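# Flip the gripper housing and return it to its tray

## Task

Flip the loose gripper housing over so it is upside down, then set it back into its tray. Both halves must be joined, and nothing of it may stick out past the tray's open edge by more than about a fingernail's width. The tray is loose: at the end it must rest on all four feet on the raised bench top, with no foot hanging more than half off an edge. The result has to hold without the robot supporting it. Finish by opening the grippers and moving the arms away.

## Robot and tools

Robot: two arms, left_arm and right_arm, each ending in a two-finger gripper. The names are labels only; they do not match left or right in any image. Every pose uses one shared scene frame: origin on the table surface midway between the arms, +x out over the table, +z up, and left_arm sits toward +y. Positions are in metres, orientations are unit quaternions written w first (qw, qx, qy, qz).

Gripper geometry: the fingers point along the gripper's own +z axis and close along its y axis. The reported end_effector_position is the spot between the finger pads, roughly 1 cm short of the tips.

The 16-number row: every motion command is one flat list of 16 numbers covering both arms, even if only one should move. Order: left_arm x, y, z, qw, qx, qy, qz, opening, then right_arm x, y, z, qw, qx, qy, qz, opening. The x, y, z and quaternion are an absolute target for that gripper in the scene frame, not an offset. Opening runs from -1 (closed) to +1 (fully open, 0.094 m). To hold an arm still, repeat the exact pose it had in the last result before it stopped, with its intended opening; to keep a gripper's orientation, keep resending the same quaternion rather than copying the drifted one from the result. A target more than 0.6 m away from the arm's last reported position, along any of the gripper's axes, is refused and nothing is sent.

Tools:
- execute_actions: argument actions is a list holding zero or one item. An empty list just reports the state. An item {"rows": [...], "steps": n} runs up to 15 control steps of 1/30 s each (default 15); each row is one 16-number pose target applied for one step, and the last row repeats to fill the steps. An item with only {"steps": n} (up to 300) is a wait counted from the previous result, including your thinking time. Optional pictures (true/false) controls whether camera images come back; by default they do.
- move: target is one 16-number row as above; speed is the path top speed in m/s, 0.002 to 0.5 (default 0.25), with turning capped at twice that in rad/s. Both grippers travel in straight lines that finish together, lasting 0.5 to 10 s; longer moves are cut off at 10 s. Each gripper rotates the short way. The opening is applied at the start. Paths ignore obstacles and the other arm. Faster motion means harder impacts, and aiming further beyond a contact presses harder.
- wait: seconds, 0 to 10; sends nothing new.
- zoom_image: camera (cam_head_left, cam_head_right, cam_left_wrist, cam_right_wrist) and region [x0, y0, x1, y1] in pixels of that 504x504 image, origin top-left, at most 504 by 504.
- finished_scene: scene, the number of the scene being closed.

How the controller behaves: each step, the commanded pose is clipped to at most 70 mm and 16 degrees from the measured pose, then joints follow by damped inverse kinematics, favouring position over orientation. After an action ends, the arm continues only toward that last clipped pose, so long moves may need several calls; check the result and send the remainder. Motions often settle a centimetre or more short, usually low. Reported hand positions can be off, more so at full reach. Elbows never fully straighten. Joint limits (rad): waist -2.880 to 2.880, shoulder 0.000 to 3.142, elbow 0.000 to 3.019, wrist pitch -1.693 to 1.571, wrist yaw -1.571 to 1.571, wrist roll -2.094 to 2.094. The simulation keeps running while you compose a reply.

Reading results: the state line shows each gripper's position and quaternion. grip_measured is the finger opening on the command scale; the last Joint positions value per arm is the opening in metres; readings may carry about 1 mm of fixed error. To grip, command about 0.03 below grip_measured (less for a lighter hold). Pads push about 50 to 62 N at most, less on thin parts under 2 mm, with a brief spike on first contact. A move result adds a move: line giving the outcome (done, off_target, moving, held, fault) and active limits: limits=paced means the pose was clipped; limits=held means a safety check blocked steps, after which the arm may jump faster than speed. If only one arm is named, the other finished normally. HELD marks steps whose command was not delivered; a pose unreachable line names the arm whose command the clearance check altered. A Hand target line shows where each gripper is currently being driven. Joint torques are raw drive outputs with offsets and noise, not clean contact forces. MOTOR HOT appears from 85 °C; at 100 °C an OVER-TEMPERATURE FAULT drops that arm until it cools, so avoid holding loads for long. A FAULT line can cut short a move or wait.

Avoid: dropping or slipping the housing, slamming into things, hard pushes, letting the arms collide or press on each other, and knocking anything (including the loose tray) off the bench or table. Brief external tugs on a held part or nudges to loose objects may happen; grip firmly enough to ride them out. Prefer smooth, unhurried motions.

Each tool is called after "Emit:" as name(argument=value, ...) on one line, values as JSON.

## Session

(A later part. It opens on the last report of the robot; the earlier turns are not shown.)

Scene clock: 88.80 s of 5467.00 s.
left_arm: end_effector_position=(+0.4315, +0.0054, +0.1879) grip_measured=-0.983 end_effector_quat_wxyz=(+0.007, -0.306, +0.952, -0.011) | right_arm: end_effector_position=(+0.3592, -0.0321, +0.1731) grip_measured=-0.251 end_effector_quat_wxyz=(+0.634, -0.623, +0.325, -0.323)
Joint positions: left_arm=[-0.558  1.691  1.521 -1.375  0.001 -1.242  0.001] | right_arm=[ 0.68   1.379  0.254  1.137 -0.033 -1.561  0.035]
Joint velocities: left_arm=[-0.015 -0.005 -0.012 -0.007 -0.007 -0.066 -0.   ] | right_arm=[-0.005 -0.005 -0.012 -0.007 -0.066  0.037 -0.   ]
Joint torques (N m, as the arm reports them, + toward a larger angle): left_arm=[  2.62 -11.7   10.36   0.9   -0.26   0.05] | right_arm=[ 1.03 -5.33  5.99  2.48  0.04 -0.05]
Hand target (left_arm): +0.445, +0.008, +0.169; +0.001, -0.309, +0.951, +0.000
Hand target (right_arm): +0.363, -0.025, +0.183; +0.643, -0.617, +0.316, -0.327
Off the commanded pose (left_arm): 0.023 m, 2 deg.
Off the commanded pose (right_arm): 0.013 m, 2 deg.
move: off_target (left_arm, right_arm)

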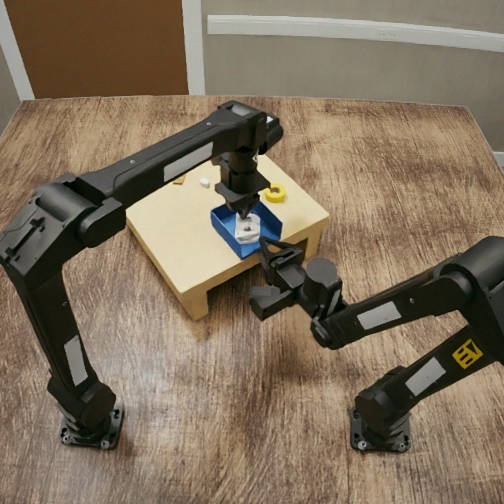

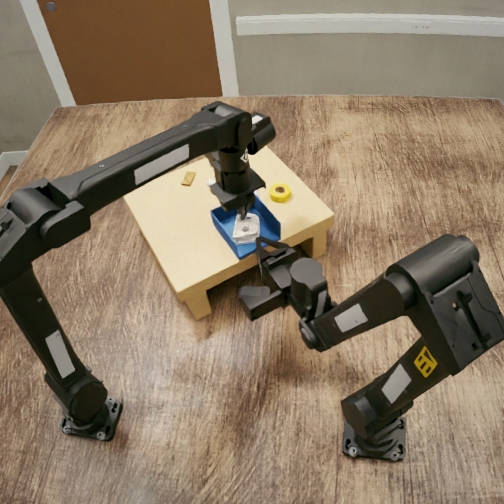

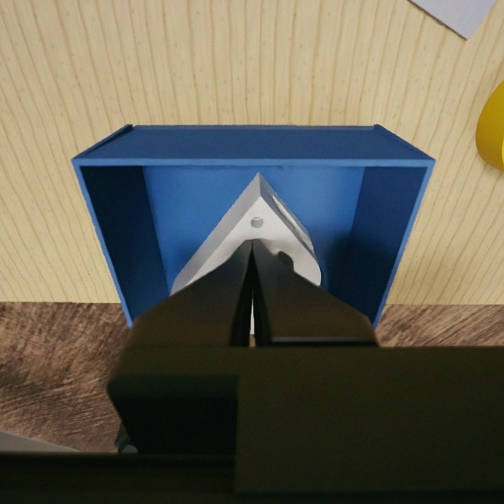

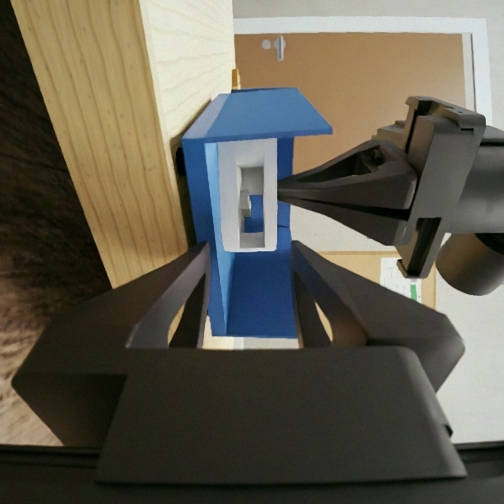

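Emit:
move(target=[0.43,0.006,0.27,0,-0.309,0.951,0,-1, 0.303,-0.074,0.195,0.642,-0.616,0.315,-0.327,-0.25], speed=0.1)

Emit:
move(target=[0.33,0.10,0.28,0,-0.309,0.951,0,-1, 0.30,-0.12,0.21,0.642,-0.616,0.315,-0.327,-0.25], speed=0.2)

Scene clock: 93.07 s of 5467.00 s.
left_arm: end_effector_position=(+0.4233, +0.0112, +0.2532) grip_measured=-0.983 end_effector_quat_wxyz=(-0.011, -0.306, +0.952, +0.013) | right_arm: end_effector_position=(+0.3019, -0.0720, +0.2008) grip_measured=-0.251 end_effector_quat_wxyz=(+0.649, -0.612, +0.313, -0.327)
Joint positions: left_arm=[-0.558  1.688  1.689 -1.605  0.002 -1.24   0.001] | right_arm=[ 0.662  0.993  0.1    0.948 -0.061 -1.561  0.035]
Joint velocities: left_arm=[-0.005 -0.005  0.002  0.007 -0.022 -0.037 -0.001] | right_arm=[-0.005  0.005 -0.007  0.002 -0.11  -0.022  0.   ]
Joint torques (N m, as the arm reports them, + toward a larger angle): left_arm=[  1.07 -15.92  12.43   0.08  -0.2   -0.14] | right_arm=[-0.43 -1.47  5.66  1.67 -0.15 -0.04]
Hand target (left_arm): +0.429, +0.007, +0.270; +0.000, -0.309, +0.951, -0.000
Hand target (right_arm): +0.302, -0.075, +0.196; +0.643, -0.617, +0.315, -0.328
Off the commanded pose (left_arm): 0.019 m, 2 deg.
Off the commanded pose (right_arm): 0.006 m, 1 deg.
move: off_target (left_arm)

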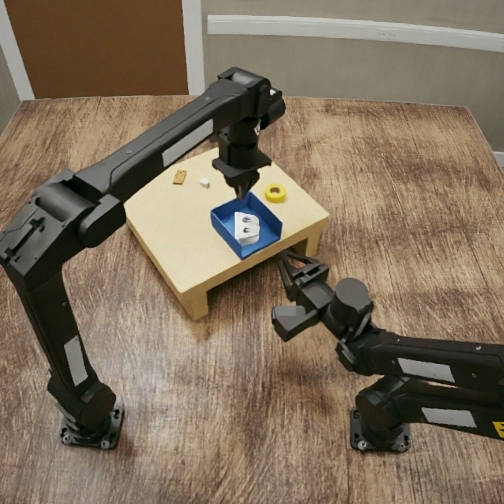

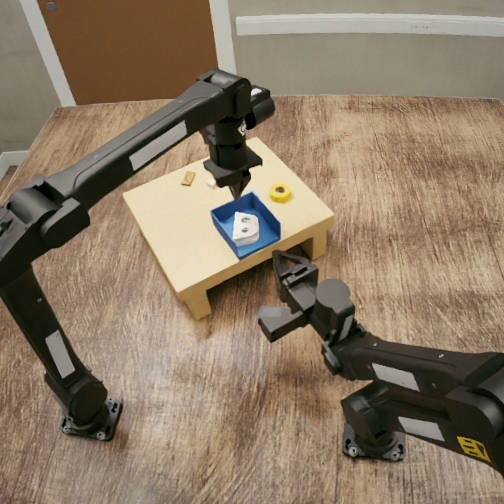

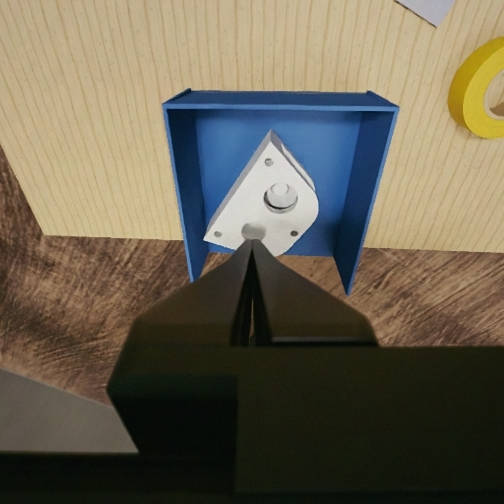

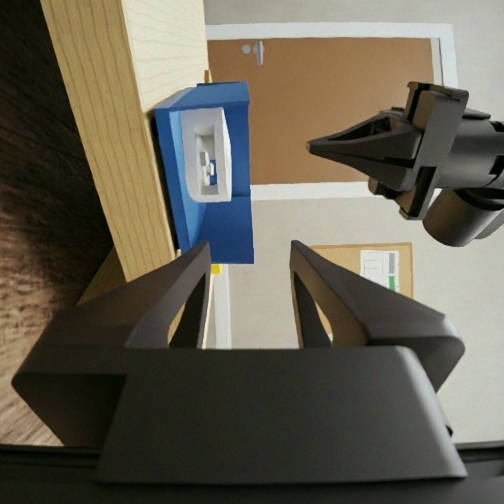

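Scene clock: 94.10 s of 5467.00 s.
left_arm: end_effector_position=(+0.3274, +0.0970, +0.2829) grip_measured=-0.983 end_effector_quat_wxyz=(+0.002, -0.310, +0.951, -0.004) | right_arm: end_effector_position=(+0.3007, -0.1201, +0.2157) grip_measured=-0.251 end_effector_quat_wxyz=(+0.645, -0.614, +0.311, -0.331)
Joint positions: left_arm=[-0.521  1.325  1.363 -1.598  0.002 -1.213  0.001] | right_arm=[ 0.418  0.731  0.082  0.704 -0.302 -1.561  0.035]
Joint velocities: left_arm=[-0.005 -0.005 -0.002  0.007 -0.037 -0.022 -0.   ] | right_arm=[-0.024 -0.005 -0.007 -0.017 -0.037 -0.051 -0.   ]
Joint torques (N m, as the arm reports them, + toward a larger angle): left_arm=[ 1.9  -9.23  9.36  0.35 -0.22  0.03] | right_arm=[-0.11  0.24  6.86  1.66 -0.14  0.  ]
Hand target (left_arm): +0.329, +0.100, +0.281; +0.000, -0.309, +0.951, +0.000
Hand target (right_arm): +0.299, -0.121, +0.211; +0.641, -0.618, +0.313, -0.329
Off the commanded pose (left_arm): 0.005 m, 1 deg.
Off the commanded pose (right_arm): 0.006 m, 1 deg.
move: done

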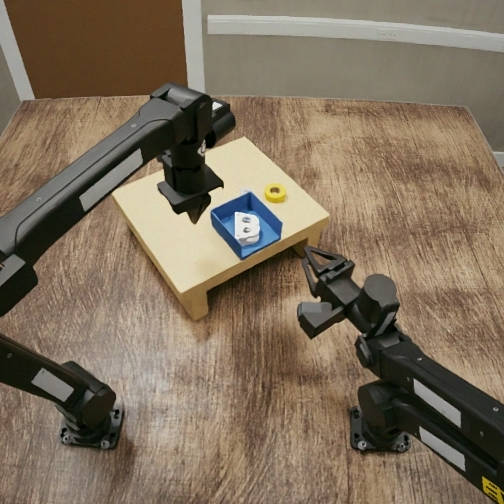

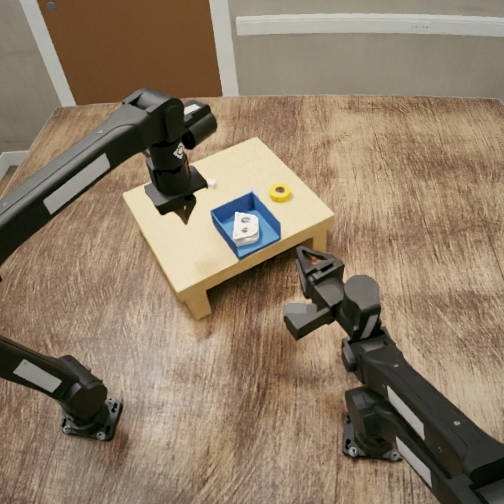

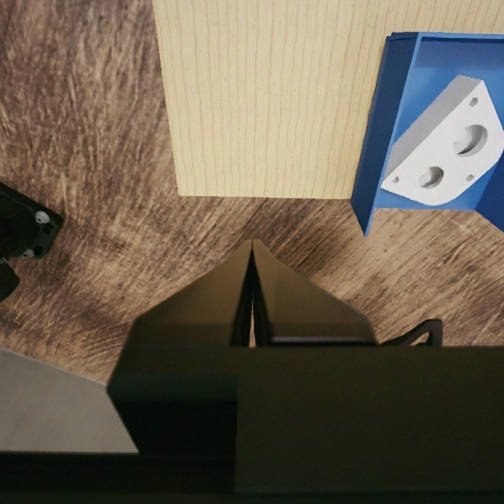

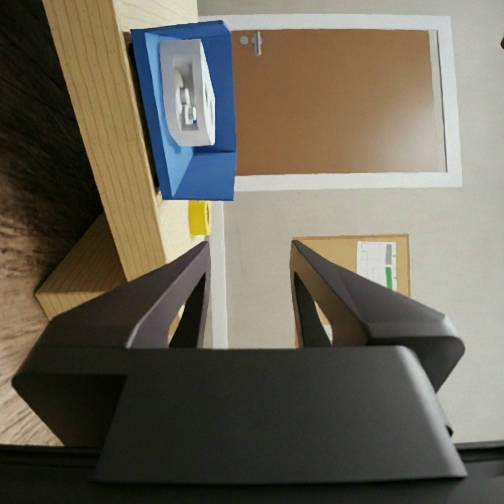

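Emit:
finished_scene(scene=2)

The scene is finished: the task was done.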